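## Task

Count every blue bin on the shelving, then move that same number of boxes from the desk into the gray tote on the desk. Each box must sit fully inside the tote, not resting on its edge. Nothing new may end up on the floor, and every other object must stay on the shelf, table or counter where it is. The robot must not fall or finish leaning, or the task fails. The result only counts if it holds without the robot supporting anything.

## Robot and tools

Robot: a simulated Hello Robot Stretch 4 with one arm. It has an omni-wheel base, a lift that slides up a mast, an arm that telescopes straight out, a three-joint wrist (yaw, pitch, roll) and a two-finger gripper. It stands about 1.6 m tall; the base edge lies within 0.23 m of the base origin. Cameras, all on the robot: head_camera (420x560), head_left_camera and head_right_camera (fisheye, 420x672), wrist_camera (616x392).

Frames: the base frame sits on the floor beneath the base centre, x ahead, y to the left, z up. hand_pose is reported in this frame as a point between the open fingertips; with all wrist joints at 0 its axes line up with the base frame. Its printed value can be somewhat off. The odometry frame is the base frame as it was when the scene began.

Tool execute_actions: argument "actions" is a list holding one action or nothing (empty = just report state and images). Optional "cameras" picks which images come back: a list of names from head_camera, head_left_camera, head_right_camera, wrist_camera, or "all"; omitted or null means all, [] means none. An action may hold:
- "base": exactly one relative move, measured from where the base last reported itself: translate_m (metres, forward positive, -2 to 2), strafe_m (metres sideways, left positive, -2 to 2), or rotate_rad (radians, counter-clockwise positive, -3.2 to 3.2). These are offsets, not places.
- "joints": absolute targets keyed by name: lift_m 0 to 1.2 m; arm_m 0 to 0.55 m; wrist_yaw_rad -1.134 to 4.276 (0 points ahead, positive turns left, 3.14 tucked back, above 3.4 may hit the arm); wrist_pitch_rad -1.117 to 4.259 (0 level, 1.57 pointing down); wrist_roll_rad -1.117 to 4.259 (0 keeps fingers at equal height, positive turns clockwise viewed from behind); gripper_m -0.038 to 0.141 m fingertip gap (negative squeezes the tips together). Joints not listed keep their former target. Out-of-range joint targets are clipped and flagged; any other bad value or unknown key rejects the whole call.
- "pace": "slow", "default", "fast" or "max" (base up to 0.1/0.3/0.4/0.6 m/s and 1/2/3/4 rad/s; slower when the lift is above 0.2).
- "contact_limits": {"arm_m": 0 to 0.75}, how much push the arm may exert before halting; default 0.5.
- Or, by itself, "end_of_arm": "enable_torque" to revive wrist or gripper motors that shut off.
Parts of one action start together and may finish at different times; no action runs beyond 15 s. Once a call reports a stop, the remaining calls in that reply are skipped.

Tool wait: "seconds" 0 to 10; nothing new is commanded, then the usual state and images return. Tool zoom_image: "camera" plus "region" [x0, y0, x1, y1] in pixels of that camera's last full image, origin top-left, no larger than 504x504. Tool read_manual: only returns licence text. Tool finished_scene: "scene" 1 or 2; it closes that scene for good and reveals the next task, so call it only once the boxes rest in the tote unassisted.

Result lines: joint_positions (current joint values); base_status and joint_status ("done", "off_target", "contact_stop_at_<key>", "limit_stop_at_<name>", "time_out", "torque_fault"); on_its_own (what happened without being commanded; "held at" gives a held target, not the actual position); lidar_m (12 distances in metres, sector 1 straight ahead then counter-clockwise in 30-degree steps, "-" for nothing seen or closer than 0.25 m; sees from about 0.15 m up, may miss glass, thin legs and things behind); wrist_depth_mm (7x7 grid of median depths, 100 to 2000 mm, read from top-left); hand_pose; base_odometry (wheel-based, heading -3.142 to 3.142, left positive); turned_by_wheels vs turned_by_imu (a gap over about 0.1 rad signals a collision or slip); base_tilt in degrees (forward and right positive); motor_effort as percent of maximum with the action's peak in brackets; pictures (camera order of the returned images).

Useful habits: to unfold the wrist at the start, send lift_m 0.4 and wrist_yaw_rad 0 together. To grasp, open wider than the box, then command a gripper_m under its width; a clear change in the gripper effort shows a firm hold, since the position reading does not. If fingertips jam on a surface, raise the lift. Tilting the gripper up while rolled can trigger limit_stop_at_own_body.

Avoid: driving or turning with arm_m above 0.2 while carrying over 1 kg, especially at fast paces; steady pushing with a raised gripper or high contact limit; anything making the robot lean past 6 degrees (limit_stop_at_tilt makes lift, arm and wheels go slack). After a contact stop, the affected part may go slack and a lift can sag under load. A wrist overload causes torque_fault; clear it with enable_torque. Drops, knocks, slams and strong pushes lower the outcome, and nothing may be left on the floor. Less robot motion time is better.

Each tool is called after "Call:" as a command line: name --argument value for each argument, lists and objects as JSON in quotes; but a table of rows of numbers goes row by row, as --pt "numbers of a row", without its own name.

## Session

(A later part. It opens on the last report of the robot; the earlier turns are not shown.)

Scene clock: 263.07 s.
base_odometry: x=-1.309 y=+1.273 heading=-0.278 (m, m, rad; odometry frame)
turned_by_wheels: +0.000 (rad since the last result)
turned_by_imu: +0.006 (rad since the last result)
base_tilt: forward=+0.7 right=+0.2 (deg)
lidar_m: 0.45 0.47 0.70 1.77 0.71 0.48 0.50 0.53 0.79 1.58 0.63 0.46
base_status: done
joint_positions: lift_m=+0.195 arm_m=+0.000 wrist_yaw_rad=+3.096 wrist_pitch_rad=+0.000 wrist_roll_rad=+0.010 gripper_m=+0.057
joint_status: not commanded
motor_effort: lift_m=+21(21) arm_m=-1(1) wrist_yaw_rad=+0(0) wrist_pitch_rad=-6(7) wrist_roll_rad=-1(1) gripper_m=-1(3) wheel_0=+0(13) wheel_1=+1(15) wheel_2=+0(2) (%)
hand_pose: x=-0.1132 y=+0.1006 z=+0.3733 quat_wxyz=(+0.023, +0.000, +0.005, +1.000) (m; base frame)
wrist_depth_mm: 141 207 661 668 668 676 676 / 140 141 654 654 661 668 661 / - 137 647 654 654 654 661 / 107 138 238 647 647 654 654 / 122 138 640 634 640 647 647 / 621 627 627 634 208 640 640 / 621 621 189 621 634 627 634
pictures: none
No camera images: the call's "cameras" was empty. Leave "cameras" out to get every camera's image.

Call:
execute_actions --actions '[{"base": {"strafe_m": 1.7}, "pace": "fast"}]' --cameras '["head_camera"]'

Scene clock: 275.43 s.
base_odometry: x=-0.842 y=+2.907 heading=-0.278 (m, m, rad; odometry frame)
turned_by_wheels: +0.000 (rad since the last result)
turned_by_imu: +0.005 (rad since the last result)
base_tilt: forward=+0.8 right=+0.2 (deg)
lidar_m: 1.85 0.75 0.55 0.53 0.57 0.41 0.43 0.46 0.66 1.81 0.73 0.72
base_status: done
joint_positions: lift_m=+0.195 arm_m=+0.000 wrist_yaw_rad=+3.096 wrist_pitch_rad=+0.000 wrist_roll_rad=+0.010 gripper_m=+0.057
joint_status: not commanded
motor_effort: lift_m=+21(21) arm_m=-1(0) wrist_yaw_rad=+0(0) wrist_pitch_rad=-6(5) wrist_roll_rad=+1(1) gripper_m=-5(2) wheel_0=+0(11) wheel_1=+2(19) wheel_2=+0(3) (%)
hand_pose: x=-0.1132 y=+0.1006 z=+0.3733 quat_wxyz=(+0.023, +0.000, +0.005, +1.000) (m; base frame)
wrist_depth_mm: 141 207 574 580 585 585 585 / 140 141 569 574 574 580 580 / - 137 564 564 569 569 574 / 107 138 239 559 564 564 569 / 122 138 549 554 559 559 559 / 544 549 544 549 209 554 559 / 544 539 189 544 554 549 549
pictures: head_camera
Images, in order (width x height): head_camera 420x560.

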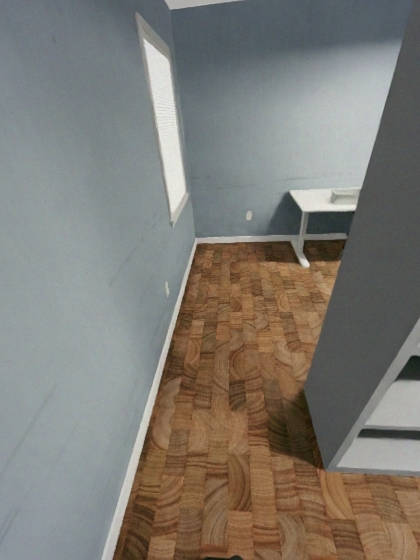

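I'm out of the aisle and facing the desk. I'll drive through the passage.

Call:
execute_actions --actions '[{"base": {"translate_m": 1.5}, "pace": "fast"}]' --cameras '[]'

Scene clock: 298.83 s.
base_odometry: x=+0.600 y=+2.497 heading=-0.277 (m, m, rad; odometry frame)
turned_by_wheels: +0.000 (rad since the last result)
turned_by_imu: +0.005 (rad since the last result)
base_tilt: forward=+0.8 right=+0.1 (deg)
lidar_m: 1.47 0.63 0.46 0.46 0.50 0.73 1.94 0.72 0.72 2.37 1.35 1.27
base_status: done
joint_positions: lift_m=+0.195 arm_m=+0.000 wrist_yaw_rad=+3.096 wrist_pitch_rad=+0.000 wrist_roll_rad=+0.010 gripper_m=+0.057
joint_status: not commanded
motor_effort: lift_m=+21(21) arm_m=-1(1) wrist_yaw_rad=+0(0) wrist_pitch_rad=-8(7) wrist_roll_rad=-1(0) gripper_m=-2(1) wheel_0=+2(8) wheel_1=+3(12) wheel_2=-1(15) (%)
hand_pose: x=-0.1132 y=+0.1006 z=+0.3733 quat_wxyz=(+0.023, +0.000, +0.005, +1.000) (m; base frame)
wrist_depth_mm: 141 207 - - 1255 723 517 / 140 141 - - 1366 759 535 / - 137 - - 1430 778 549 / 107 138 238 - 1576 809 564 / 122 138 - - 1708 854 585 / 842 - 1983 1808 209 842 603 / 854 1336 190 1078 1008 750 615
pictures: none
No camera images: the call's "cameras" was empty. Leave "cameras" out to get every camera's image.

The space to my right is clear for 2.37 m. I'll strafe toward the desk and unfold the arm at the same time.

Call:
execute_actions --actions '[{"base": {"strafe_m": -1.8}, "joints": {"lift_m": 0.95, "wrist_yaw_rad": 0.0}}]' --cameras '["head_camera", "wrist_camera"]'

Scene clock: 315.33 s.
base_odometry: x=+0.107 y=+0.766 heading=-0.278 (m, m, rad; odometry frame)
turned_by_wheels: +0.000 (rad since the last result)
turned_by_imu: -0.006 (rad since the last result)
base_tilt: forward=+0.7 right=+0.3 (deg)
lidar_m: 0.87 0.98 2.30 2.26 0.78 0.56 0.55 0.57 0.83 1.97 2.12 0.92
base_status: done
joint_positions: lift_m=+0.950 arm_m=+0.000 wrist_yaw_rad=+0.000 wrist_pitch_rad=+0.000 wrist_roll_rad=+0.010 gripper_m=+0.057
joint_status: all done
motor_effort: lift_m=+23(23) arm_m=-1(1) wrist_yaw_rad=+0(7) wrist_pitch_rad=-6(6) wrist_roll_rad=-1(0) gripper_m=-2(2) wheel_0=+3(12) wheel_1=-4(11) wheel_2=+0(3) (%)
hand_pose: x=+0.4595 y=-0.0874 z=+1.1281 quat_wxyz=(+1.000, +0.005, +0.000, +0.000) (m; base frame)
wrist_depth_mm: 1537 1537 1537 1537 1499 1499 1464 / 1537 1537 1537 1499 1464 1464 1464 / 1499 1537 1499 1464 1464 1464 1430 / 1537 1499 1499 1464 1464 1499 1464 / 1499 1499 1464 1499 1499 1464 1430 / 1499 1464 1464 1464 209 1464 1430 / 1464 1464 189 1025 1025 917 1397
pictures: head_camera, wrist_camera
Images, in order (width x height): head_camera 420x560, wrist_camera 616x392.

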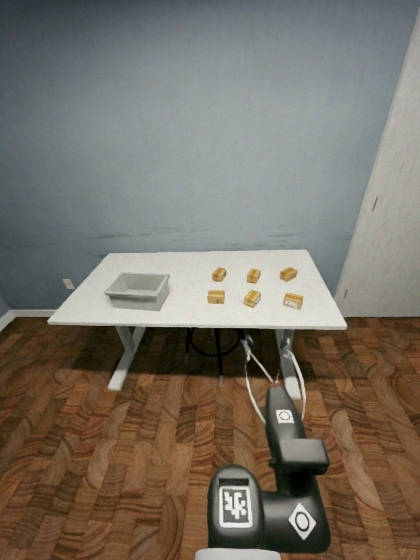

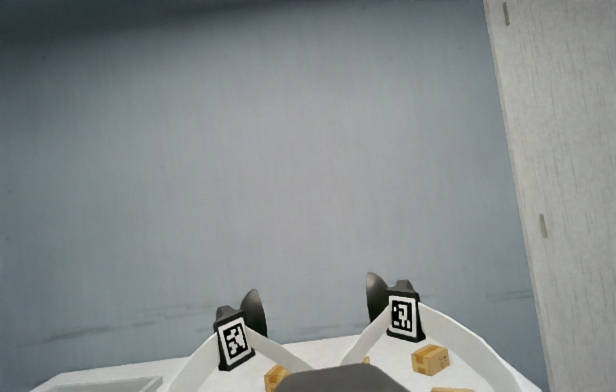

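I'm now facing the desk squarely. I'll zoom in on the boxes and the tote.

Call:
zoom_image --camera "head_camera" --region '[50, 240, 350, 340]'

Region (50, 240, 350, 340) of head_camera's 420x560 image, scaled by 1.680, with more detail than that image has.

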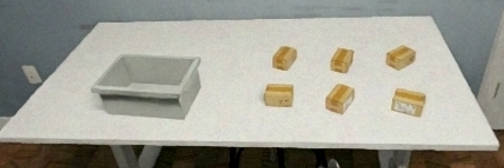

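There are six boxes at random angles, and the tote is on the left. I'll grasp from above so I don't disturb the neighbouring boxes. First I'll move up to the desk and point the gripper down.

Call:
execute_actions --actions '[{"base": {"translate_m": 0.5}, "joints": {"wrist_pitch_rad": 1.57, "arm_m": 0.33, "gripper_m": 0.12}}]' --cameras '["head_camera", "wrist_camera"]'

Scene clock: 379.50 s.
base_odometry: x=+0.588 y=+0.629 heading=-0.277 (m, m, rad; odometry frame)
turned_by_wheels: +0.000 (rad since the last result)
turned_by_imu: +0.002 (rad since the last result)
base_tilt: forward=+0.6 right=+0.1 (deg)
lidar_m: 0.38 0.44 0.64 2.21 1.46 1.09 1.05 1.13 1.60 1.99 0.54 0.40
base_status: done
joint_positions: lift_m=+0.950 arm_m=+0.329 wrist_yaw_rad=+0.000 wrist_pitch_rad=+1.570 wrist_roll_rad=+0.010 gripper_m=+0.120
joint_status: all done
motor_effort: lift_m=+23(23) arm_m=+6(7) wrist_yaw_rad=+0(0) wrist_pitch_rad=+1(8) wrist_roll_rad=+1(1) gripper_m=-2(5) wheel_0=+5(10) wheel_1=+5(10) wheel_2=-4(13) (%)
hand_pose: x=+0.5002 y=-0.0874 z=+0.8396 quat_wxyz=(+0.707, +0.003, +0.707, -0.003) (m; base frame)
wrist_depth_mm: 349 351 353 355 355 357 362 / 347 347 349 351 353 355 357 / 343 343 345 349 300 351 353 / 340 293 343 345 298 349 329 / 336 340 342 343 343 345 347 / 334 336 338 340 340 208 345 / 332 332 332 247 338 340 1042
pictures: head_camera, wrist_camera
Images, in order (width x height): head_camera 420x560, wrist_camera 616x392.

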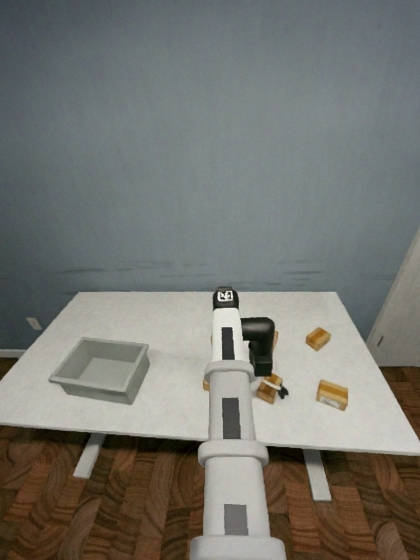

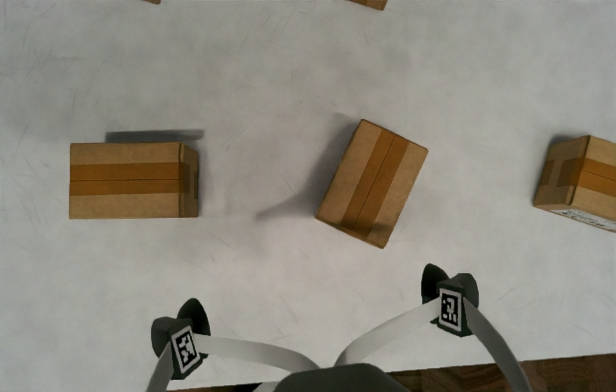

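The top-down wrist view works well. Each box measures about 0.09 × 0.055 × 0.047 m, and the desk surface is at about z = 0.72. I'll start with the front-left box, which is nearest the tote. I'll line up over it and roll the wrist 90° to grip across its short side.

Call:
execute_actions --actions '[{"base": {"strafe_m": 0.139}, "joints": {"arm_m": 0.40, "wrist_roll_rad": 1.57, "gripper_m": 0.12}}]' --cameras '["wrist_camera"]'

Scene clock: 462.77 s.
base_odometry: x=+0.625 y=+0.763 heading=-0.277 (m, m, rad; odometry frame)
turned_by_wheels: +0.000 (rad since the last result)
turned_by_imu: +0.001 (rad since the last result)
base_tilt: forward=+0.7 right=+0.1 (deg)
lidar_m: 0.41 0.42 0.64 2.08 1.44 1.08 1.03 1.11 1.57 2.16 0.54 0.41
base_status: done
joint_positions: lift_m=+0.950 arm_m=+0.399 wrist_yaw_rad=+0.000 wrist_pitch_rad=+1.570 wrist_roll_rad=+1.569 gripper_m=+0.120
joint_status: all done
motor_effort: lift_m=+23(23) arm_m=+6(7) wrist_yaw_rad=-1(1) wrist_pitch_rad=+0(1) wrist_roll_rad=+1(7) gripper_m=+2(2) wheel_0=-2(8) wheel_1=+5(14) wheel_2=+0(3) (%)
hand_pose: x=+0.5701 y=-0.0874 z=+0.8396 quat_wxyz=(+0.501, +0.500, +0.500, -0.499) (m; base frame)
wrist_depth_mm: 300 351 353 304 359 1118 1118 / 334 349 349 324 353 1118 1098 / 343 343 347 349 351 1098 1098 / 340 340 343 347 347 866 866 / 336 338 340 342 345 854 854 / 294 334 289 340 342 207 854 / 329 330 332 223 338 342 1060
pictures: wrist_camera
Images, in order (width x height): wrist_camera 616x392.

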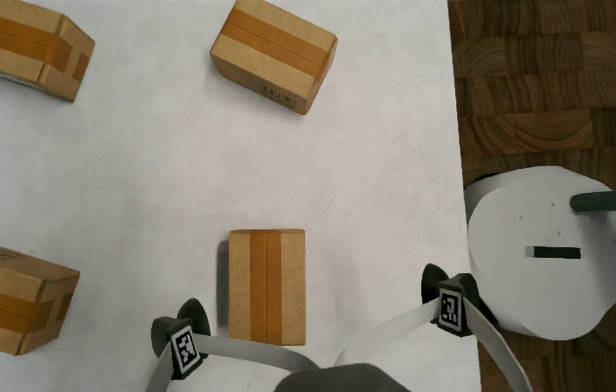

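The box's short side now lines up with the fingers. It sits about 3 cm further forward, so I'll extend the arm to centre on it and then lower.

Call:
execute_actions --actions '[{"joints": {"arm_m": 0.43}}]' --cameras '[]'

Call:
execute_actions --actions '[{"joints": {"lift_m": 0.866}}]' --cameras '["wrist_camera"]'

Scene clock: 492.93 s.
base_odometry: x=+0.625 y=+0.763 heading=-0.277 (m, m, rad; odometry frame)
turned_by_wheels: +0.000 (rad since the last result)
turned_by_imu: +0.000 (rad since the last result)
base_tilt: forward=+0.8 right=+0.3 (deg)
lidar_m: 0.39 0.43 0.64 2.06 1.47 1.09 1.05 1.11 1.60 2.14 0.56 0.41
base_status: not commanded
joint_positions: lift_m=+0.950 arm_m=+0.429 wrist_yaw_rad=+0.000 wrist_pitch_rad=+1.570 wrist_roll_rad=+1.569 gripper_m=+0.120
joint_status: all done
motor_effort: lift_m=+23(23) arm_m=+6(10) wrist_yaw_rad=+0(1) wrist_pitch_rad=-1(1) wrist_roll_rad=+3(2) gripper_m=+0(0) wheel_0=-2(2) wheel_1=+5(5) wheel_2=+0(0) (%)
hand_pose: x=+0.6001 y=-0.0874 z=+0.8396 quat_wxyz=(+0.501, +0.500, +0.500, -0.499) (m; base frame)
wrist_depth_mm: 298 353 353 304 359 1098 1118 / 343 347 351 315 353 357 1098 / 342 345 347 349 351 355 1098 / 340 342 343 345 347 351 878 / 314 338 342 291 345 347 866 / 285 334 338 290 340 208 854 / 330 330 330 225 338 340 1060
pictures: none
No camera images: the call's "cameras" was empty. Leave "cameras" out to get every camera's image.

Scene clock: 494.27 s.
base_odometry: x=+0.625 y=+0.763 heading=-0.277 (m, m, rad; odometry frame)
turned_by_wheels: +0.000 (rad since the last result)
turned_by_imu: +0.000 (rad since the last result)
base_tilt: forward=+0.8 right=+0.3 (deg)
lidar_m: 0.39 0.44 0.66 2.07 1.46 1.09 1.06 1.10 1.58 2.15 0.54 0.43
base_status: not commanded
joint_positions: lift_m=+0.866 arm_m=+0.429 wrist_yaw_rad=+0.000 wrist_pitch_rad=+1.570 wrist_roll_rad=+1.569 gripper_m=+0.120
joint_status: all done
motor_effort: lift_m=+18(23) arm_m=+6(6) wrist_yaw_rad=-1(1) wrist_pitch_rad=+1(2) wrist_roll_rad=+2(3) gripper_m=+1(1) wheel_0=-1(2) wheel_1=+5(5) wheel_2=+0(0) (%)
hand_pose: x=+0.6001 y=-0.0874 z=+0.7560 quat_wxyz=(+0.501, +0.500, +0.500, -0.499) (m; base frame)
wrist_depth_mm: 254 266 267 225 271 273 1042 / 263 264 265 267 268 271 1025 / 259 262 263 265 266 267 991 / 257 258 260 262 264 265 778 / 254 256 257 209 262 263 521 / 247 254 255 208 214 208 263 / 250 250 205 182 256 257 258
pictures: wrist_camera
Images, in order (width x height): wrist_camera 616x392.

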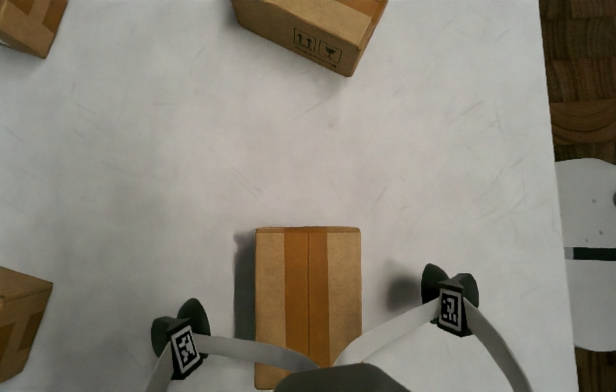

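The box is between the fingertips at a good height. Next I'll close the gripper and lift.

Call:
execute_actions --actions '[{"joints": {"gripper_m": 0.02}}]' --cameras '[]'

Call:
execute_actions --actions '[{"joints": {"lift_m": 1.0}}]' --cameras '["head_camera", "wrist_camera"]'

Scene clock: 505.00 s.
base_odometry: x=+0.625 y=+0.763 heading=-0.277 (m, m, rad; odometry frame)
turned_by_wheels: +0.000 (rad since the last result)
turned_by_imu: +0.000 (rad since the last result)
base_tilt: forward=+0.8 right=+0.3 (deg)
lidar_m: 0.38 0.44 0.66 2.07 1.43 1.07 1.03 1.10 1.58 2.15 0.56 0.42
base_status: not commanded
joint_positions: lift_m=+0.866 arm_m=+0.429 wrist_yaw_rad=+0.000 wrist_pitch_rad=+1.570 wrist_roll_rad=+1.569 gripper_m=+0.020
joint_status: all done
motor_effort: lift_m=+18(18) arm_m=+6(6) wrist_yaw_rad=-1(0) wrist_pitch_rad=+1(2) wrist_roll_rad=+1(3) gripper_m=-18(18) wheel_0=-2(2) wheel_1=+5(5) wheel_2=+0(0) (%)
hand_pose: x=+0.6001 y=-0.0874 z=+0.7560 quat_wxyz=(+0.501, +0.500, +0.500, -0.499) (m; base frame)
wrist_depth_mm: 254 266 267 225 272 273 1025 / 262 264 265 267 268 271 1025 / 259 260 263 265 266 267 1008 / 257 258 260 262 263 265 778 / 254 256 257 197 260 263 517 / 246 253 254 195 196 259 263 / 249 251 176 193 256 256 259
pictures: none
No camera images: the call's "cameras" was empty. Leave "cameras" out to get every camera's image.

Scene clock: 506.63 s.
base_odometry: x=+0.625 y=+0.763 heading=-0.277 (m, m, rad; odometry frame)
turned_by_wheels: +0.000 (rad since the last result)
turned_by_imu: +0.000 (rad since the last result)
base_tilt: forward=+0.8 right=+0.2 (deg)
lidar_m: 0.39 0.45 0.65 2.06 1.44 1.11 1.04 1.11 1.61 2.15 0.54 0.43
base_status: not commanded
joint_positions: lift_m=+1.000 arm_m=+0.429 wrist_yaw_rad=+0.000 wrist_pitch_rad=+1.570 wrist_roll_rad=+1.569 gripper_m=+0.020
joint_status: all done
motor_effort: lift_m=+24(25) arm_m=+6(6) wrist_yaw_rad=-1(1) wrist_pitch_rad=+1(2) wrist_roll_rad=+2(2) gripper_m=-18(19) wheel_0=-2(2) wheel_1=+5(5) wheel_2=+0(0) (%)
hand_pose: x=+0.6001 y=-0.0874 z=+0.8895 quat_wxyz=(+0.501, +0.500, +0.500, -0.499) (m; base frame)
wrist_depth_mm: 397 404 407 407 410 1160 1182 / 394 387 399 353 404 1160 1160 / 394 394 397 402 402 1160 1160 / 389 389 392 397 397 917 917 / 349 387 389 198 394 891 917 / 334 382 384 196 196 394 904 / 377 379 176 193 384 387 1118
pictures: head_camera, wrist_camera
Images, in order (width x height): head_camera 420x560, wrist_camera 616x392.

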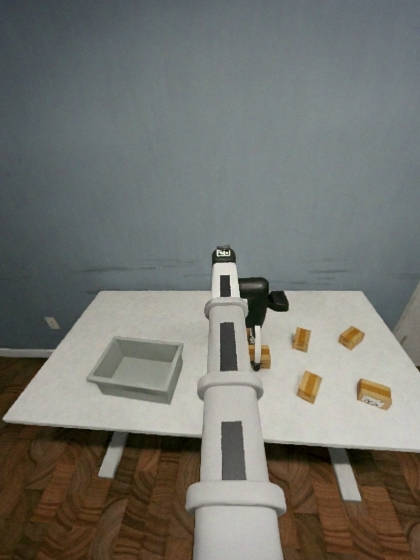

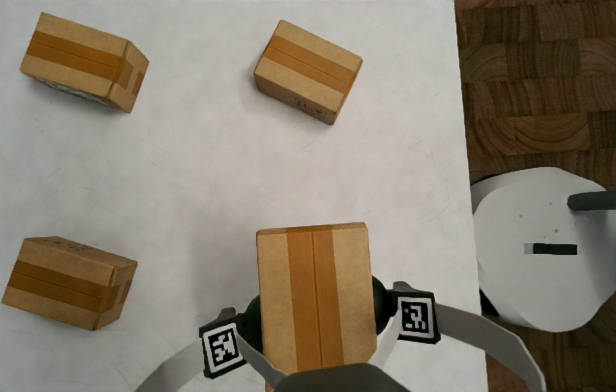

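The grip is solid: the effort reading shows the squeeze and the box came up with the hand. Now I'll carry it to the tote. I'll raise a little more to clear the rim, strafe left, and roll the wrist back so the boxes can sit side by side in the tote.

Call:
execute_actions --actions '[{"base": {"strafe_m": 0.40}, "joints": {"lift_m": 1.04, "wrist_roll_rad": 0.0, "arm_m": 0.42}}]' --cameras '["head_camera", "wrist_camera"]'

Scene clock: 558.27 s.
base_odometry: x=+0.735 y=+1.147 heading=-0.277 (m, m, rad; odometry frame)
turned_by_wheels: +0.000 (rad since the last result)
turned_by_imu: +0.001 (rad since the last result)
base_tilt: forward=+0.9 right=+0.2 (deg)
lidar_m: 0.42 0.46 1.72 1.68 1.82 1.07 1.00 1.10 1.57 2.55 0.61 0.45
base_status: done
joint_positions: lift_m=+1.040 arm_m=+0.421 wrist_yaw_rad=+0.000 wrist_pitch_rad=+1.570 wrist_roll_rad=+0.001 gripper_m=+0.020
joint_status: all done
motor_effort: lift_m=+24(26) arm_m=-6(9) wrist_yaw_rad=+0(1) wrist_pitch_rad=-1(1) wrist_roll_rad=-1(5) gripper_m=-18(19) wheel_0=-2(13) wheel_1=+4(14) wheel_2=+0(0) (%)
hand_pose: x=+0.5921 y=-0.0874 z=+0.9295 quat_wxyz=(+0.707, +0.000, +0.707, +0.000) (m; base frame)
wrist_depth_mm: 439 442 445 449 449 452 452 / 436 439 442 442 445 445 452 / 433 329 342 384 370 445 445 / 430 359 430 433 430 439 442 / 424 364 427 198 407 436 436 / 421 338 399 196 195 430 436 / 415 304 176 193 309 427 433
pictures: head_camera, wrist_camera
Images, in order (width x height): head_camera 420x560, wrist_camera 616x392.

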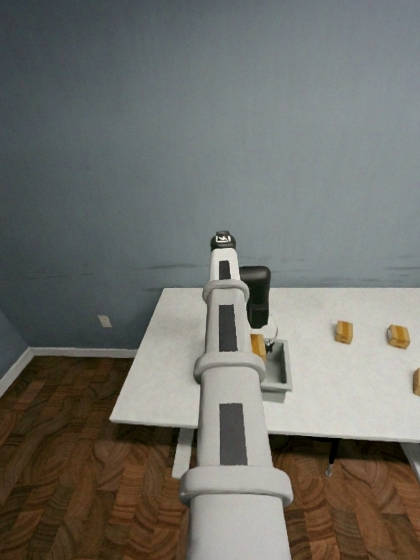

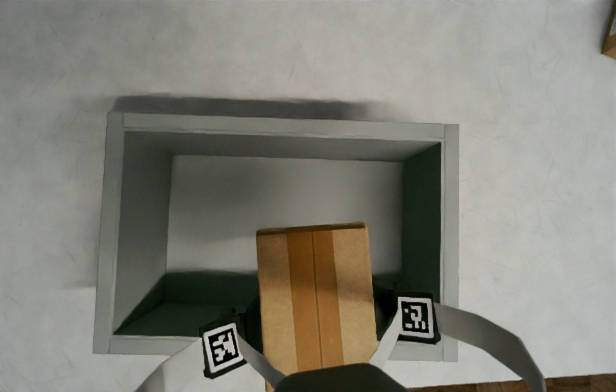

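I'm above the tote. From the view, its inside is about 0.26 × 0.17 m and it's about 0.12 m tall. The plan is three boxes side by side on the floor and two on top, which keeps everything below the rim. I'll put the first one toward the left and lower it almost to the floor before releasing.

Call:
execute_actions --actions '[{"base": {"strafe_m": 0.082}, "joints": {"arm_m": 0.446}, "pace": "slow"}]' --cameras '["wrist_camera"]'

Scene clock: 638.30 s.
base_odometry: x=+0.757 y=+1.226 heading=-0.276 (m, m, rad; odometry frame)
turned_by_wheels: +0.000 (rad since the last result)
turned_by_imu: +0.001 (rad since the last result)
base_tilt: forward=+0.7 right=+0.3 (deg)
lidar_m: 0.42 0.46 1.63 1.58 1.73 1.07 1.01 1.08 1.55 2.61 0.60 0.45
base_status: done
joint_positions: lift_m=+1.040 arm_m=+0.445 wrist_yaw_rad=+0.000 wrist_pitch_rad=+1.570 wrist_roll_rad=+0.001 gripper_m=+0.020
joint_status: all done
motor_effort: lift_m=+24(23) arm_m=+6(7) wrist_yaw_rad=+0(0) wrist_pitch_rad=+1(0) wrist_roll_rad=-3(2) gripper_m=-17(17) wheel_0=-4(8) wheel_1=+7(11) wheel_2=+0(1) (%)
hand_pose: x=+0.6161 y=-0.0874 z=+0.9295 quat_wxyz=(+0.707, +0.000, +0.707, +0.000) (m; base frame)
wrist_depth_mm: 442 442 445 445 449 452 455 / 436 439 445 442 442 449 449 / 433 436 433 392 373 357 445 / 430 430 430 430 436 415 442 / 424 427 368 198 427 413 436 / 421 421 310 196 195 359 433 / 418 418 176 194 309 310 430
pictures: wrist_camera
Images, in order (width x height): wrist_camera 616x392.

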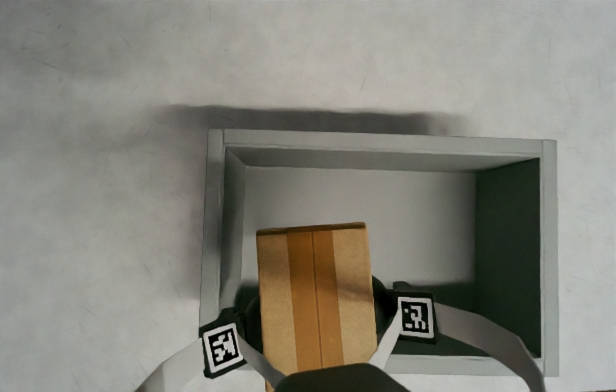

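I've worked out a layout that keeps all five boxes below the rim:

- **Side stacks:** two boxes go lengthwise along the left wall and two along the right wall, stacked in pairs. With the fingers gripping front-to-back, they stay clear of the side walls.
- **Middle:** the fifth box goes in the slot between the two stacks.

I'll roll the wrist so this box lies along the tote's length near the left wall.

Call:
execute_actions --actions '[{"joints": {"wrist_roll_rad": 1.57, "arm_m": 0.455}}]' --cameras '["wrist_camera"]'

Scene clock: 759.80 s.
base_odometry: x=+0.757 y=+1.226 heading=-0.276 (m, m, rad; odometry frame)
turned_by_wheels: +0.000 (rad since the last result)
turned_by_imu: +0.000 (rad since the last result)
base_tilt: forward=+0.8 right=+0.2 (deg)
lidar_m: 0.43 0.48 1.61 1.60 1.70 1.06 1.03 1.09 1.56 2.61 0.62 0.46
base_status: not commanded
joint_positions: lift_m=+1.040 arm_m=+0.454 wrist_yaw_rad=+0.000 wrist_pitch_rad=+1.570 wrist_roll_rad=+1.569 gripper_m=+0.020
joint_status: all done
motor_effort: lift_m=+23(23) arm_m=+6(5) wrist_yaw_rad=-1(0) wrist_pitch_rad=+0(0) wrist_roll_rad=+2(5) gripper_m=-17(19) wheel_0=-4(4) wheel_1=+7(7) wheel_2=+0(0) (%)
hand_pose: x=+0.6251 y=-0.0874 z=+0.9295 quat_wxyz=(+0.501, +0.500, +0.500, -0.499) (m; base frame)
wrist_depth_mm: 439 445 445 449 452 1205 1229 / 436 439 362 384 353 1182 1205 / 430 433 424 436 436 1160 1205 / 427 430 430 430 433 960 960 / 421 424 387 198 389 960 946 / 421 421 340 196 195 946 946 / 415 418 176 194 307 427 1138
pictures: wrist_camera
Images, in order (width x height): wrist_camera 616x392.

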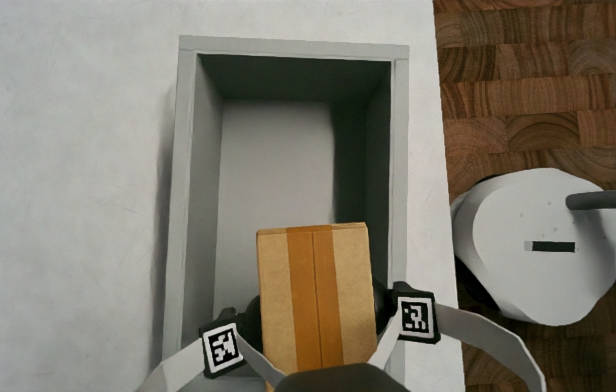

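Comparing the views before and after the roll gives me a better fix on where the gripper axis sits in the wrist image. I need a small correction: about 2 cm left and 2 cm forward.

Call:
execute_actions --actions '[{"base": {"strafe_m": 0.022}, "joints": {"arm_m": 0.472}, "pace": "slow"}]' --cameras '["wrist_camera"]'

Scene clock: 804.90 s.
base_odometry: x=+0.763 y=+1.247 heading=-0.276 (m, m, rad; odometry frame)
turned_by_wheels: +0.000 (rad since the last result)
turned_by_imu: +0.000 (rad since the last result)
base_tilt: forward=+0.6 right=+0.2 (deg)
lidar_m: 0.41 0.48 1.61 1.58 1.71 1.05 1.02 1.10 1.56 2.65 0.61 0.46
base_status: done
joint_positions: lift_m=+1.040 arm_m=+0.471 wrist_yaw_rad=+0.000 wrist_pitch_rad=+1.570 wrist_roll_rad=+1.569 gripper_m=+0.020
joint_status: all done
motor_effort: lift_m=+23(23) arm_m=+6(4) wrist_yaw_rad=-1(1) wrist_pitch_rad=+0(1) wrist_roll_rad=+1(1) gripper_m=-18(16) wheel_0=-5(8) wheel_1=+5(11) wheel_2=+0(0) (%)
hand_pose: x=+0.6421 y=-0.0874 z=+0.9295 quat_wxyz=(+0.501, +0.500, +0.500, -0.499) (m; base frame)
wrist_depth_mm: 439 442 345 340 355 1205 1229 / 436 439 394 442 384 1160 1205 / 430 436 433 436 404 1182 1205 / 427 430 430 433 397 960 960 / 424 427 384 198 340 946 946 / 418 421 307 196 195 931 931 / 415 415 176 193 307 430 1138
pictures: wrist_camera
Images, in order (width x height): wrist_camera 616x392.

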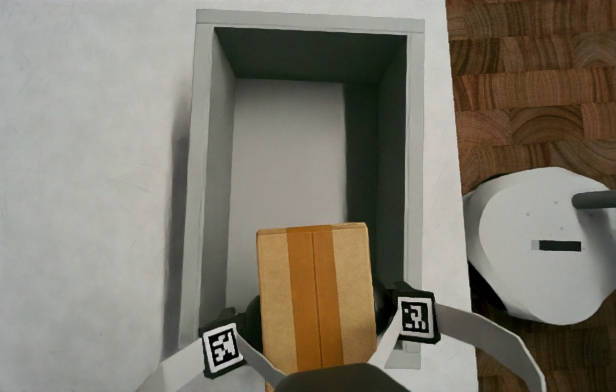

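The box is now centred front-to-back, with about 1.5 cm clearance from the left wall. I'll lower it almost to the tote floor.

Call:
execute_actions --actions '[{"joints": {"lift_m": 0.87}}]' --cameras '["wrist_camera"]'

Scene clock: 816.70 s.
base_odometry: x=+0.763 y=+1.247 heading=-0.276 (m, m, rad; odometry frame)
turned_by_wheels: +0.000 (rad since the last result)
turned_by_imu: +0.000 (rad since the last result)
base_tilt: forward=+0.7 right=+0.0 (deg)
lidar_m: 0.42 0.47 1.59 1.57 1.72 1.05 1.03 1.07 1.53 2.65 0.60 0.45
base_status: not commanded
joint_positions: lift_m=+0.870 arm_m=+0.471 wrist_yaw_rad=+0.000 wrist_pitch_rad=+1.570 wrist_roll_rad=+1.569 gripper_m=+0.020
joint_status: all done
motor_effort: lift_m=+19(22) arm_m=+6(6) wrist_yaw_rad=+0(1) wrist_pitch_rad=+0(1) wrist_roll_rad=+2(2) gripper_m=-17(20) wheel_0=-5(5) wheel_1=+5(5) wheel_2=+0(0) (%)
hand_pose: x=+0.6421 y=-0.0874 z=+0.7599 quat_wxyz=(+0.501, +0.500, +0.500, -0.499) (m; base frame)
wrist_depth_mm: 267 170 268 271 272 188 591 / 265 172 267 267 270 186 591 / 263 174 264 265 266 185 473 / 259 176 260 263 264 182 469 / 257 178 258 198 262 180 207 / 254 180 255 196 196 167 205 / 139 168 176 194 240 176 203
pictures: wrist_camera
Images, in order (width x height): wrist_camera 616x392.

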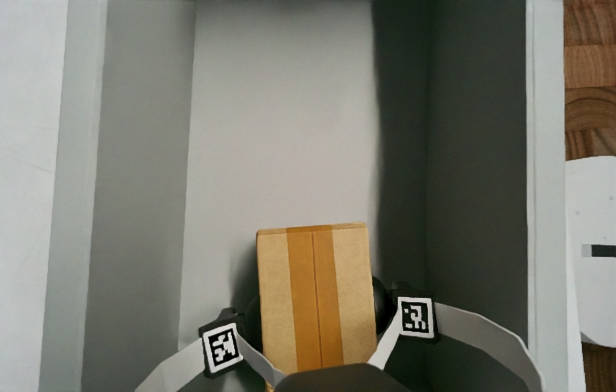

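The box is about 2 cm above the tote floor with nothing touching. I'll release it and lift clear.

Call:
execute_actions --actions '[{"joints": {"gripper_m": 0.08}}]' --cameras '[]'

Call:
execute_actions --actions '[{"joints": {"lift_m": 1.0}}]' --cameras '["wrist_camera"]'

Scene clock: 826.90 s.
base_odometry: x=+0.763 y=+1.247 heading=-0.276 (m, m, rad; odometry frame)
turned_by_wheels: +0.000 (rad since the last result)
turned_by_imu: +0.000 (rad since the last result)
base_tilt: forward=+0.6 right=+0.2 (deg)
lidar_m: 0.42 0.49 1.59 1.55 1.70 1.05 1.03 1.08 1.54 2.63 0.61 0.45
base_status: not commanded
joint_positions: lift_m=+0.870 arm_m=+0.471 wrist_yaw_rad=+0.000 wrist_pitch_rad=+1.570 wrist_roll_rad=+1.569 gripper_m=+0.080
joint_status: all done
motor_effort: lift_m=+18(18) arm_m=+6(6) wrist_yaw_rad=+0(1) wrist_pitch_rad=+1(0) wrist_roll_rad=+3(2) gripper_m=-3(20) wheel_0=-5(5) wheel_1=+5(5) wheel_2=+0(0) (%)
hand_pose: x=+0.6421 y=-0.0874 z=+0.7599 quat_wxyz=(+0.501, +0.500, +0.500, -0.499) (m; base frame)
wrist_depth_mm: 268 170 268 271 272 188 591 / 265 172 266 268 270 186 585 / 263 174 264 265 267 185 480 / 259 175 260 263 265 182 466 / 256 178 258 211 262 181 208 / 255 180 256 209 204 168 205 / 139 181 189 206 249 158 204
pictures: none
No camera images: the call's "cameras" was empty. Leave "cameras" out to get every camera's image.

Scene clock: 828.50 s.
base_odometry: x=+0.763 y=+1.247 heading=-0.276 (m, m, rad; odometry frame)
turned_by_wheels: +0.000 (rad since the last result)
turned_by_imu: +0.000 (rad since the last result)
base_tilt: forward=+0.7 right=+0.2 (deg)
lidar_m: 0.43 0.47 1.61 1.58 1.70 1.06 1.04 1.10 1.55 2.65 0.57 0.46
base_status: not commanded
joint_positions: lift_m=+1.000 arm_m=+0.471 wrist_yaw_rad=+0.000 wrist_pitch_rad=+1.570 wrist_roll_rad=+1.569 gripper_m=+0.080
joint_status: all done
motor_effort: lift_m=+24(26) arm_m=+6(6) wrist_yaw_rad=+0(1) wrist_pitch_rad=+1(1) wrist_roll_rad=+3(2) gripper_m=+0(3) wheel_0=-5(5) wheel_1=+5(5) wheel_2=+0(0) (%)
hand_pose: x=+0.6421 y=-0.0874 z=+0.8895 quat_wxyz=(+0.501, +0.500, +0.500, -0.499) (m; base frame)
wrist_depth_mm: 402 404 304 320 300 1182 1182 / 397 397 355 399 362 1160 1160 / 392 394 362 397 353 1138 1138 / 389 392 373 392 347 917 917 / 384 387 382 342 340 904 904 / 379 382 290 338 204 392 904 / 377 379 189 266 270 389 1098
pictures: wrist_camera
Images, in order (width x height): wrist_camera 616x392.

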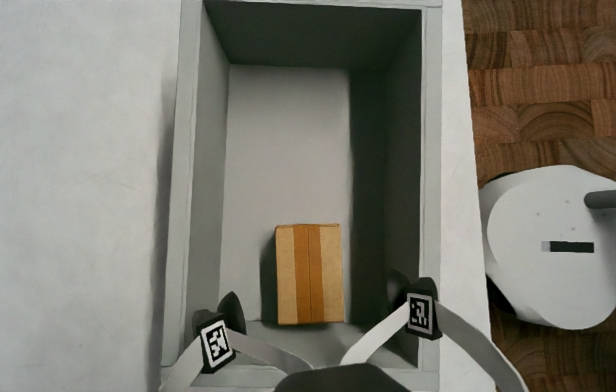

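The first box is in, lying flat near the left wall. Next is the front-middle box, which sits at an angle, so I'll roll the wrist about 25° to match it. I'll keep the lift high while passing over the tote wall.

Call:
execute_actions --actions '[{"base": {"strafe_m": -0.691}, "joints": {"arm_m": 0.413, "wrist_roll_rad": 0.433, "gripper_m": 0.12}}]' --cameras '["wrist_camera"]'

Scene clock: 861.20 s.
base_odometry: x=+0.574 y=+0.582 heading=-0.277 (m, m, rad; odometry frame)
turned_by_wheels: +0.000 (rad since the last result)
turned_by_imu: -0.002 (rad since the last result)
base_tilt: forward=+0.7 right=+0.1 (deg)
lidar_m: 0.37 0.40 0.63 2.27 1.49 1.11 1.04 1.12 1.61 1.95 0.54 0.43
base_status: done
joint_positions: lift_m=+1.000 arm_m=+0.414 wrist_yaw_rad=+0.000 wrist_pitch_rad=+1.570 wrist_roll_rad=+0.434 gripper_m=+0.120
joint_status: all done
motor_effort: lift_m=+23(24) arm_m=-6(10) wrist_yaw_rad=+0(0) wrist_pitch_rad=+1(2) wrist_roll_rad=-1(8) gripper_m=-1(1) wheel_0=+2(12) wheel_1=-5(11) wheel_2=+0(3) (%)
hand_pose: x=+0.5851 y=-0.0874 z=+0.8896 quat_wxyz=(+0.691, +0.152, +0.690, -0.152) (m; base frame)
wrist_depth_mm: 399 402 402 407 407 413 413 / 397 399 351 402 404 407 410 / 343 394 397 397 399 404 404 / 364 392 394 397 399 351 351 / 384 387 392 342 394 397 399 / 382 384 387 342 389 208 397 / 379 379 379 270 387 389 1098
pictures: wrist_camera
Images, in order (width x height): wrist_camera 616x392.

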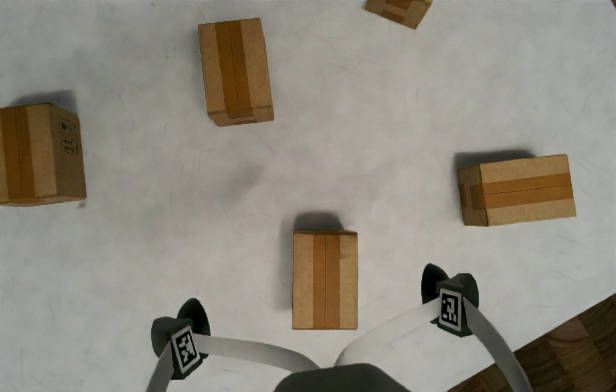

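The box is squarely aligned with the fingers and only about 1 cm off-centre. I'll make that small correction while lowering to grasp height.

Call:
execute_actions --actions '[{"base": {"strafe_m": -0.013}, "joints": {"arm_m": 0.408, "lift_m": 0.866}}]' --cameras '[]'

Call:
execute_actions --actions '[{"joints": {"gripper_m": 0.02}}]' --cameras '[]'

Call:
execute_actions --actions '[{"joints": {"lift_m": 1.04}}]' --cameras '["wrist_camera"]'

Scene clock: 883.13 s.
base_odometry: x=+0.571 y=+0.570 heading=-0.277 (m, m, rad; odometry frame)
turned_by_wheels: +0.000 (rad since the last result)
turned_by_imu: +0.000 (rad since the last result)
base_tilt: forward=+0.7 right=+0.1 (deg)
lidar_m: 0.39 0.44 0.60 2.29 1.47 1.08 1.05 1.13 1.60 1.93 0.55 0.41
base_status: done
joint_positions: lift_m=+0.866 arm_m=+0.409 wrist_yaw_rad=+0.000 wrist_pitch_rad=+1.570 wrist_roll_rad=+0.434 gripper_m=+0.120
joint_status: all done
motor_effort: lift_m=+18(21) arm_m=-5(5) wrist_yaw_rad=-1(0) wrist_pitch_rad=-1(1) wrist_roll_rad=-2(2) gripper_m=+0(1) wheel_0=+4(10) wheel_1=-6(14) wheel_2=+0(3) (%)
hand_pose: x=+0.5801 y=-0.0874 z=+0.7560 quat_wxyz=(+0.691, +0.152, +0.690, -0.152) (m; base frame)
wrist_depth_mm: 265 217 219 270 271 272 272 / 262 263 264 266 268 270 270 / 259 262 263 265 266 267 257 / 257 258 260 263 263 265 232 / 255 257 257 210 260 263 263 / 252 254 255 208 210 208 260 / 250 251 252 181 256 256 259
pictures: none
No camera images: the call's "cameras" was empty. Leave "cameras" out to get every camera's image.

Scene clock: 885.00 s.
base_odometry: x=+0.571 y=+0.570 heading=-0.277 (m, m, rad; odometry frame)
turned_by_wheels: +0.000 (rad since the last result)
turned_by_imu: +0.000 (rad since the last result)
base_tilt: forward=+0.8 right=+0.3 (deg)
lidar_m: 0.39 0.45 0.63 2.27 1.46 1.11 1.06 1.10 1.58 1.91 0.55 0.41
base_status: not commanded
joint_positions: lift_m=+0.866 arm_m=+0.409 wrist_yaw_rad=+0.000 wrist_pitch_rad=+1.570 wrist_roll_rad=+0.434 gripper_m=+0.020
joint_status: all done
motor_effort: lift_m=+18(18) arm_m=-6(6) wrist_yaw_rad=-1(0) wrist_pitch_rad=+1(1) wrist_roll_rad=-2(2) gripper_m=-20(18) wheel_0=+4(4) wheel_1=-6(6) wheel_2=+0(0) (%)
hand_pose: x=+0.5801 y=-0.0874 z=+0.7560 quat_wxyz=(+0.691, +0.152, +0.690, -0.152) (m; base frame)
wrist_depth_mm: 264 216 220 268 270 271 273 / 262 263 264 266 267 270 270 / 259 260 263 264 266 266 257 / 257 258 260 262 263 265 232 / 255 256 258 197 260 262 262 / 253 254 255 195 196 259 262 / 250 252 178 194 255 256 259
pictures: none
No camera images: the call's "cameras" was empty. Leave "cameras" out to get every camera's image.

Scene clock: 886.80 s.
base_odometry: x=+0.571 y=+0.570 heading=-0.277 (m, m, rad; odometry frame)
turned_by_wheels: +0.000 (rad since the last result)
turned_by_imu: +0.000 (rad since the last result)
base_tilt: forward=+0.7 right=+0.2 (deg)
lidar_m: 0.39 0.40 0.63 2.27 1.48 1.09 1.06 1.13 1.61 1.95 0.54 0.42
base_status: not commanded
joint_positions: lift_m=+1.040 arm_m=+0.409 wrist_yaw_rad=+0.000 wrist_pitch_rad=+1.570 wrist_roll_rad=+0.434 gripper_m=+0.020
joint_status: all done
motor_effort: lift_m=+24(29) arm_m=-6(6) wrist_yaw_rad=+0(1) wrist_pitch_rad=+1(1) wrist_roll_rad=-1(2) gripper_m=-18(18) wheel_0=+4(4) wheel_1=-6(6) wheel_2=+0(0) (%)
hand_pose: x=+0.5801 y=-0.0874 z=+0.9295 quat_wxyz=(+0.691, +0.152, +0.690, -0.152) (m; base frame)
wrist_depth_mm: 436 442 445 449 449 455 459 / 436 439 389 442 445 449 452 / 382 436 436 439 442 445 445 / 387 433 433 436 436 389 445 / 424 427 427 197 436 436 439 / 421 424 424 196 196 433 1160 / 415 418 178 195 427 1138 1138
pictures: wrist_camera
Images, in order (width x height): wrist_camera 616x392.

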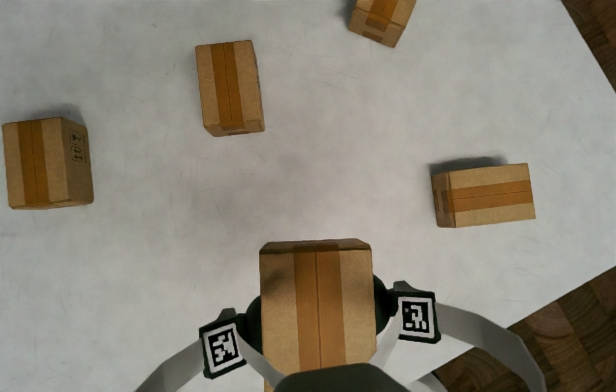

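The second box is held. I'll carry it to the right-wall side of the tote.

Call:
execute_actions --actions '[{"base": {"strafe_m": 0.546}, "joints": {"arm_m": 0.471, "wrist_roll_rad": 1.57}}]' --cameras '["wrist_camera"]'

Scene clock: 901.30 s.
base_odometry: x=+0.720 y=+1.095 heading=-0.277 (m, m, rad; odometry frame)
turned_by_wheels: +0.000 (rad since the last result)
turned_by_imu: +0.001 (rad since the last result)
base_tilt: forward=+0.6 right=+0.1 (deg)
lidar_m: 0.43 0.48 1.78 1.75 1.87 1.08 1.03 1.09 1.58 2.48 0.57 0.44
base_status: done
joint_positions: lift_m=+1.040 arm_m=+0.470 wrist_yaw_rad=+0.000 wrist_pitch_rad=+1.570 wrist_roll_rad=+1.569 gripper_m=+0.020
joint_status: all done
motor_effort: lift_m=+23(24) arm_m=+6(3) wrist_yaw_rad=+0(1) wrist_pitch_rad=+0(0) wrist_roll_rad=+2(7) gripper_m=-17(18) wheel_0=-1(9) wheel_1=+5(13) wheel_2=+0(2) (%)
hand_pose: x=+0.6411 y=-0.0874 z=+0.9295 quat_wxyz=(+0.501, +0.500, +0.500, -0.499) (m; base frame)
wrist_depth_mm: 439 442 445 449 452 1229 1205 / 436 439 442 442 449 1205 1205 / 430 436 436 439 442 1182 1182 / 427 430 433 430 433 946 960 / 424 427 427 197 379 946 960 / 418 421 399 195 196 433 946 / 415 418 178 194 309 427 1138
pictures: wrist_camera
Images, in order (width x height): wrist_camera 616x392.

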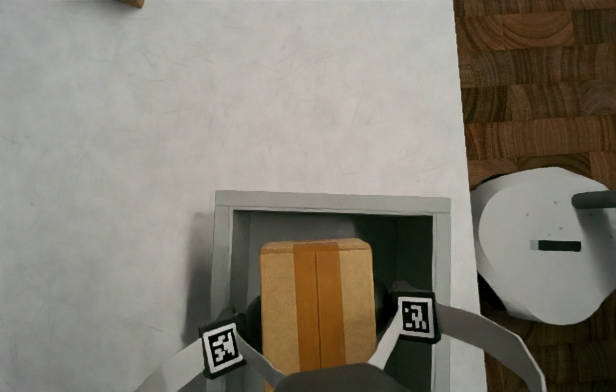

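The box has good clearance from the right wall, but it sits about 2 cm too far forward. I'll retract a little, then lower.

Call:
execute_actions --actions '[{"joints": {"arm_m": 0.452}}]' --cameras '[]'

Call:
execute_actions --actions '[{"joints": {"lift_m": 0.87}}]' --cameras '["wrist_camera"]'

Scene clock: 918.33 s.
base_odometry: x=+0.720 y=+1.095 heading=-0.277 (m, m, rad; odometry frame)
turned_by_wheels: +0.000 (rad since the last result)
turned_by_imu: +0.000 (rad since the last result)
base_tilt: forward=+0.7 right=+0.2 (deg)
lidar_m: 0.42 0.47 1.78 1.74 1.88 1.08 1.03 1.09 1.56 2.48 0.59 0.45
base_status: not commanded
joint_positions: lift_m=+1.040 arm_m=+0.453 wrist_yaw_rad=+0.000 wrist_pitch_rad=+1.570 wrist_roll_rad=+1.569 gripper_m=+0.020
joint_status: all done
motor_effort: lift_m=+23(23) arm_m=-6(5) wrist_yaw_rad=+0(0) wrist_pitch_rad=+1(2) wrist_roll_rad=+1(3) gripper_m=-17(18) wheel_0=-1(1) wheel_1=+5(5) wheel_2=+0(0) (%)
hand_pose: x=+0.6242 y=-0.0874 z=+0.9295 quat_wxyz=(+0.501, +0.500, +0.500, -0.499) (m; base frame)
wrist_depth_mm: 439 442 445 452 452 1205 1205 / 436 439 442 442 445 1205 1205 / 433 433 436 439 442 1182 1205 / 427 430 430 436 439 960 960 / 424 424 413 197 364 946 960 / 418 421 307 195 196 946 946 / 415 415 178 195 309 427 1138
pictures: none
No camera images: the call's "cameras" was empty. Leave "cameras" out to get every camera's image.

Scene clock: 920.13 s.
base_odometry: x=+0.720 y=+1.095 heading=-0.277 (m, m, rad; odometry frame)
turned_by_wheels: +0.000 (rad since the last result)
turned_by_imu: +0.000 (rad since the last result)
base_tilt: forward=+0.7 right=+0.3 (deg)
lidar_m: 0.42 0.48 1.78 1.73 1.87 1.06 1.04 1.10 1.56 2.46 0.58 0.45
base_status: not commanded
joint_positions: lift_m=+0.870 arm_m=+0.453 wrist_yaw_rad=+0.000 wrist_pitch_rad=+1.570 wrist_roll_rad=+1.569 gripper_m=+0.020
joint_status: all done
motor_effort: lift_m=+18(20) arm_m=-6(6) wrist_yaw_rad=+0(0) wrist_pitch_rad=+3(0) wrist_roll_rad=+2(2) gripper_m=-18(17) wheel_0=-1(1) wheel_1=+5(5) wheel_2=+0(0) (%)
hand_pose: x=+0.6242 y=-0.0874 z=+0.7599 quat_wxyz=(+0.501, +0.500, +0.500, -0.499) (m; base frame)
wrist_depth_mm: 268 270 272 273 276 277 1042 / 266 268 270 271 273 274 1025 / 264 265 267 268 270 272 1008 / 260 144 145 146 147 148 271 / 257 161 258 197 262 195 154 / 255 163 254 195 196 171 149 / 253 153 178 194 255 191 144
pictures: wrist_camera
Images, in order (width x height): wrist_camera 616x392.

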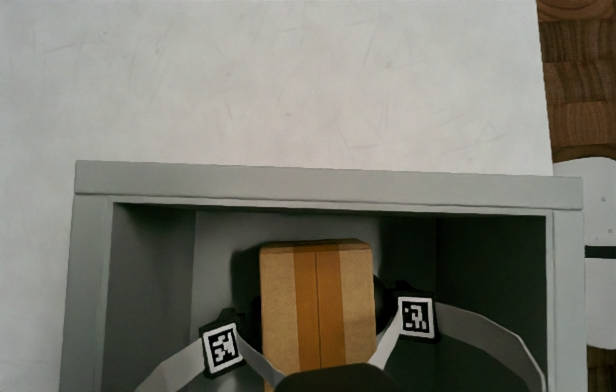

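The box is inside the tote and just above the floor, with clearance all round. I'll release it and lift out.

Call:
execute_actions --actions '[{"joints": {"gripper_m": 0.08}}]' --cameras '[]'

Call:
execute_actions --actions '[{"joints": {"lift_m": 1.04}}]' --cameras '["head_camera", "wrist_camera"]'

Scene clock: 930.50 s.
base_odometry: x=+0.720 y=+1.095 heading=-0.277 (m, m, rad; odometry frame)
turned_by_wheels: +0.000 (rad since the last result)
turned_by_imu: +0.000 (rad since the last result)
base_tilt: forward=+0.8 right=+0.2 (deg)
lidar_m: 0.43 0.46 1.77 1.73 1.86 1.06 1.04 1.09 1.59 2.49 0.59 0.42
base_status: not commanded
joint_positions: lift_m=+0.870 arm_m=+0.453 wrist_yaw_rad=+0.000 wrist_pitch_rad=+1.570 wrist_roll_rad=+1.569 gripper_m=+0.080
joint_status: all done
motor_effort: lift_m=+18(18) arm_m=-6(6) wrist_yaw_rad=+0(0) wrist_pitch_rad=+0(0) wrist_roll_rad=+3(0) gripper_m=-2(19) wheel_0=-1(1) wheel_1=+5(5) wheel_2=+0(0) (%)
hand_pose: x=+0.6242 y=-0.0874 z=+0.7599 quat_wxyz=(+0.501, +0.500, +0.500, -0.499) (m; base frame)
wrist_depth_mm: 268 270 272 274 274 278 1042 / 266 267 270 272 273 274 1025 / 264 265 267 268 270 272 1008 / 260 144 145 146 147 148 271 / 258 160 258 211 262 195 154 / 255 162 256 208 204 181 149 / 253 163 189 206 256 170 148
pictures: none
No camera images: the call's "cameras" was empty. Leave "cameras" out to get every camera's image.

Scene clock: 932.30 s.
base_odometry: x=+0.720 y=+1.095 heading=-0.277 (m, m, rad; odometry frame)
turned_by_wheels: +0.000 (rad since the last result)
turned_by_imu: +0.000 (rad since the last result)
base_tilt: forward=+0.8 right=+0.2 (deg)
lidar_m: 0.41 0.45 1.76 1.73 1.88 1.07 1.03 1.09 1.56 2.50 0.59 0.43
base_status: not commanded
joint_positions: lift_m=+1.040 arm_m=+0.453 wrist_yaw_rad=+0.000 wrist_pitch_rad=+1.570 wrist_roll_rad=+1.569 gripper_m=+0.080
joint_status: all done
motor_effort: lift_m=+24(27) arm_m=-6(6) wrist_yaw_rad=+0(1) wrist_pitch_rad=+1(1) wrist_roll_rad=+2(1) gripper_m=-3(1) wheel_0=-1(2) wheel_1=+5(5) wheel_2=+0(0) (%)
hand_pose: x=+0.6242 y=-0.0874 z=+0.9295 quat_wxyz=(+0.501, +0.500, +0.500, -0.499) (m; base frame)
wrist_depth_mm: 439 442 445 452 452 1205 1205 / 439 439 442 445 449 1205 1205 / 433 436 436 439 442 1182 1182 / 427 430 430 436 439 960 960 / 421 424 413 379 424 946 946 / 418 421 307 375 203 960 931 / 418 418 189 418 315 427 1138
pictures: head_camera, wrist_camera
Images, in order (width x height): head_camera 420x560, wrist_camera 616x392.

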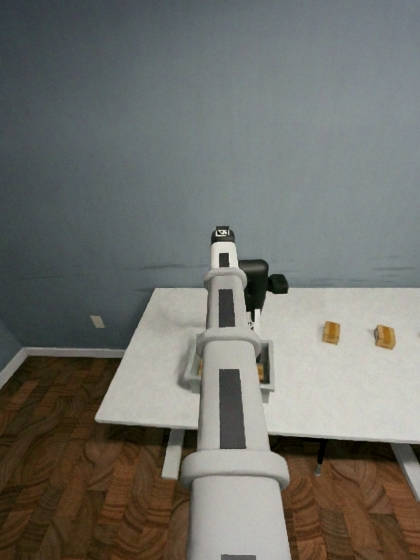

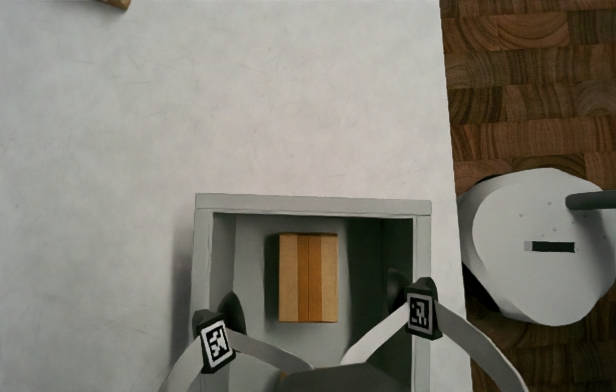

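Two boxes are in. The back-row boxes are just beyond the arm's reach, so I'll move the base about 9 cm closer to the desk and stay there for the rest of the task.

Call:
execute_actions --actions '[{"base": {"translate_m": 0.09}, "joints": {"arm_m": 0.535, "wrist_roll_rad": 0.46, "gripper_m": 0.12}, "pace": "slow"}]' --cameras '[]'

Call:
execute_actions --actions '[{"base": {"strafe_m": -0.362}, "joints": {"lift_m": 1.0}}]' --cameras '["wrist_camera"]'

Scene clock: 1004.57 s.
base_odometry: x=+0.806 y=+1.070 heading=-0.276 (m, m, rad; odometry frame)
turned_by_wheels: +0.000 (rad since the last result)
turned_by_imu: +0.001 (rad since the last result)
base_tilt: forward=+0.7 right=+0.1 (deg)
lidar_m: 0.32 0.37 0.55 1.74 1.87 1.15 1.12 1.17 1.71 2.50 0.47 0.35
base_status: done
joint_positions: lift_m=+1.040 arm_m=+0.534 wrist_yaw_rad=+0.000 wrist_pitch_rad=+1.570 wrist_roll_rad=+0.461 gripper_m=+0.120
joint_status: all done
motor_effort: lift_m=+24(24) arm_m=+6(3) wrist_yaw_rad=+0(0) wrist_pitch_rad=+2(2) wrist_roll_rad=-1(8) gripper_m=+1(1) wheel_0=+5(7) wheel_1=+5(8) wheel_2=-7(10) (%)
hand_pose: x=+0.7051 y=-0.0874 z=+0.9295 quat_wxyz=(+0.689, +0.161, +0.688, -0.161) (m; base frame)
wrist_depth_mm: 439 442 445 445 449 452 404 / 436 439 442 445 445 449 402 / 433 433 436 439 442 445 445 / 430 430 433 436 439 442 442 / 424 427 430 433 436 436 439 / 421 424 427 430 407 208 436 / 418 421 397 237 310 330 427
pictures: none
No camera images: the call's "cameras" was empty. Leave "cameras" out to get every camera's image.

Scene clock: 1007.10 s.
base_odometry: x=+0.707 y=+0.722 heading=-0.276 (m, m, rad; odometry frame)
turned_by_wheels: +0.000 (rad since the last result)
turned_by_imu: +0.000 (rad since the last result)
base_tilt: forward=+0.6 right=+0.2 (deg)
lidar_m: 0.30 0.34 0.53 2.09 1.58 1.16 1.13 1.21 1.76 2.15 0.43 0.32
base_status: done
joint_positions: lift_m=+1.000 arm_m=+0.534 wrist_yaw_rad=+0.000 wrist_pitch_rad=+1.570 wrist_roll_rad=+0.461 gripper_m=+0.120
joint_status: all done
motor_effort: lift_m=+18(22) arm_m=+6(6) wrist_yaw_rad=-1(0) wrist_pitch_rad=+1(0) wrist_roll_rad=-1(0) gripper_m=-1(0) wheel_0=+2(13) wheel_1=-4(11) wheel_2=+0(6) (%)
hand_pose: x=+0.7051 y=-0.0874 z=+0.8899 quat_wxyz=(+0.689, +0.161, +0.688, -0.161) (m; base frame)
wrist_depth_mm: 399 404 404 407 410 410 415 / 397 399 399 402 404 407 410 / 392 397 399 397 402 353 407 / 389 392 394 397 397 397 402 / 387 387 392 342 397 397 397 / 384 382 387 387 389 208 397 / 379 382 382 271 387 389 392
pictures: wrist_camera
Images, in order (width x height): wrist_camera 616x392.

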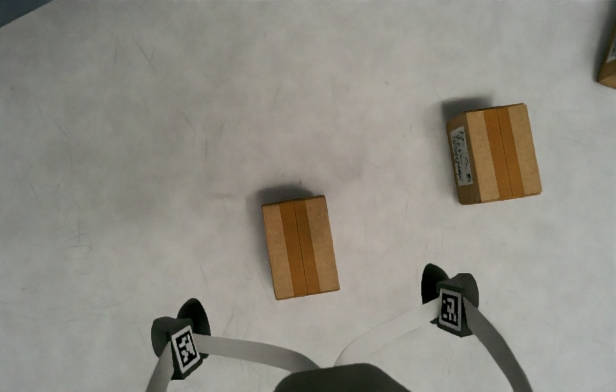

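The back-left box needs about 3 cm more reach and about 9° less roll. The arm is near its limit, so I'll get the last bit of reach with a slight wrist tilt while lowering.

Call:
execute_actions --actions '[{"joints": {"arm_m": 0.55, "wrist_pitch_rad": 1.52, "wrist_roll_rad": 0.30, "lift_m": 0.866}}]' --cameras '["wrist_camera"]'

Scene clock: 1035.90 s.
base_odometry: x=+0.707 y=+0.722 heading=-0.276 (m, m, rad; odometry frame)
turned_by_wheels: +0.000 (rad since the last result)
turned_by_imu: +0.000 (rad since the last result)
base_tilt: forward=+0.8 right=+0.2 (deg)
lidar_m: 0.31 0.35 0.50 2.06 1.58 1.16 1.12 1.20 1.73 2.12 0.43 0.30
base_status: not commanded
joint_positions: lift_m=+0.866 arm_m=+0.549 wrist_yaw_rad=+0.000 wrist_pitch_rad=+1.520 wrist_roll_rad=+0.301 gripper_m=+0.120
joint_status: all done
motor_effort: lift_m=+18(17) arm_m=+6(6) wrist_yaw_rad=+0(0) wrist_pitch_rad=-2(1) wrist_roll_rad=-2(6) gripper_m=+0(1) wheel_0=+2(2) wheel_1=-4(4) wheel_2=+0(0) (%)
hand_pose: x=+0.7343 y=-0.0874 z=+0.7563 quat_wxyz=(+0.717, +0.109, +0.681, -0.103) (m; base frame)
wrist_depth_mm: 277 277 278 278 278 278 278 / 273 273 273 273 274 273 273 / 268 270 268 268 268 270 270 / 264 264 264 265 265 265 264 / 260 260 260 212 260 262 260 / 257 256 256 208 209 208 257 / 253 252 251 181 252 253 254
pictures: wrist_camera
Images, in order (width x height): wrist_camera 616x392.

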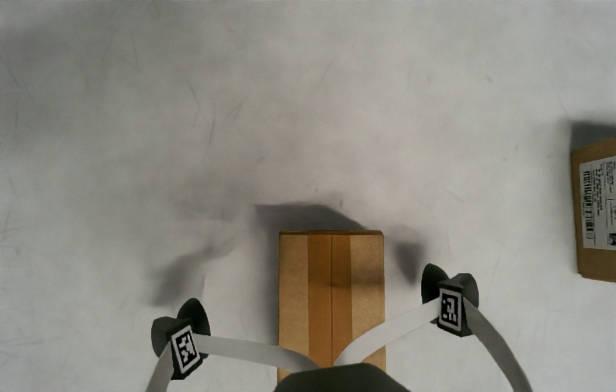

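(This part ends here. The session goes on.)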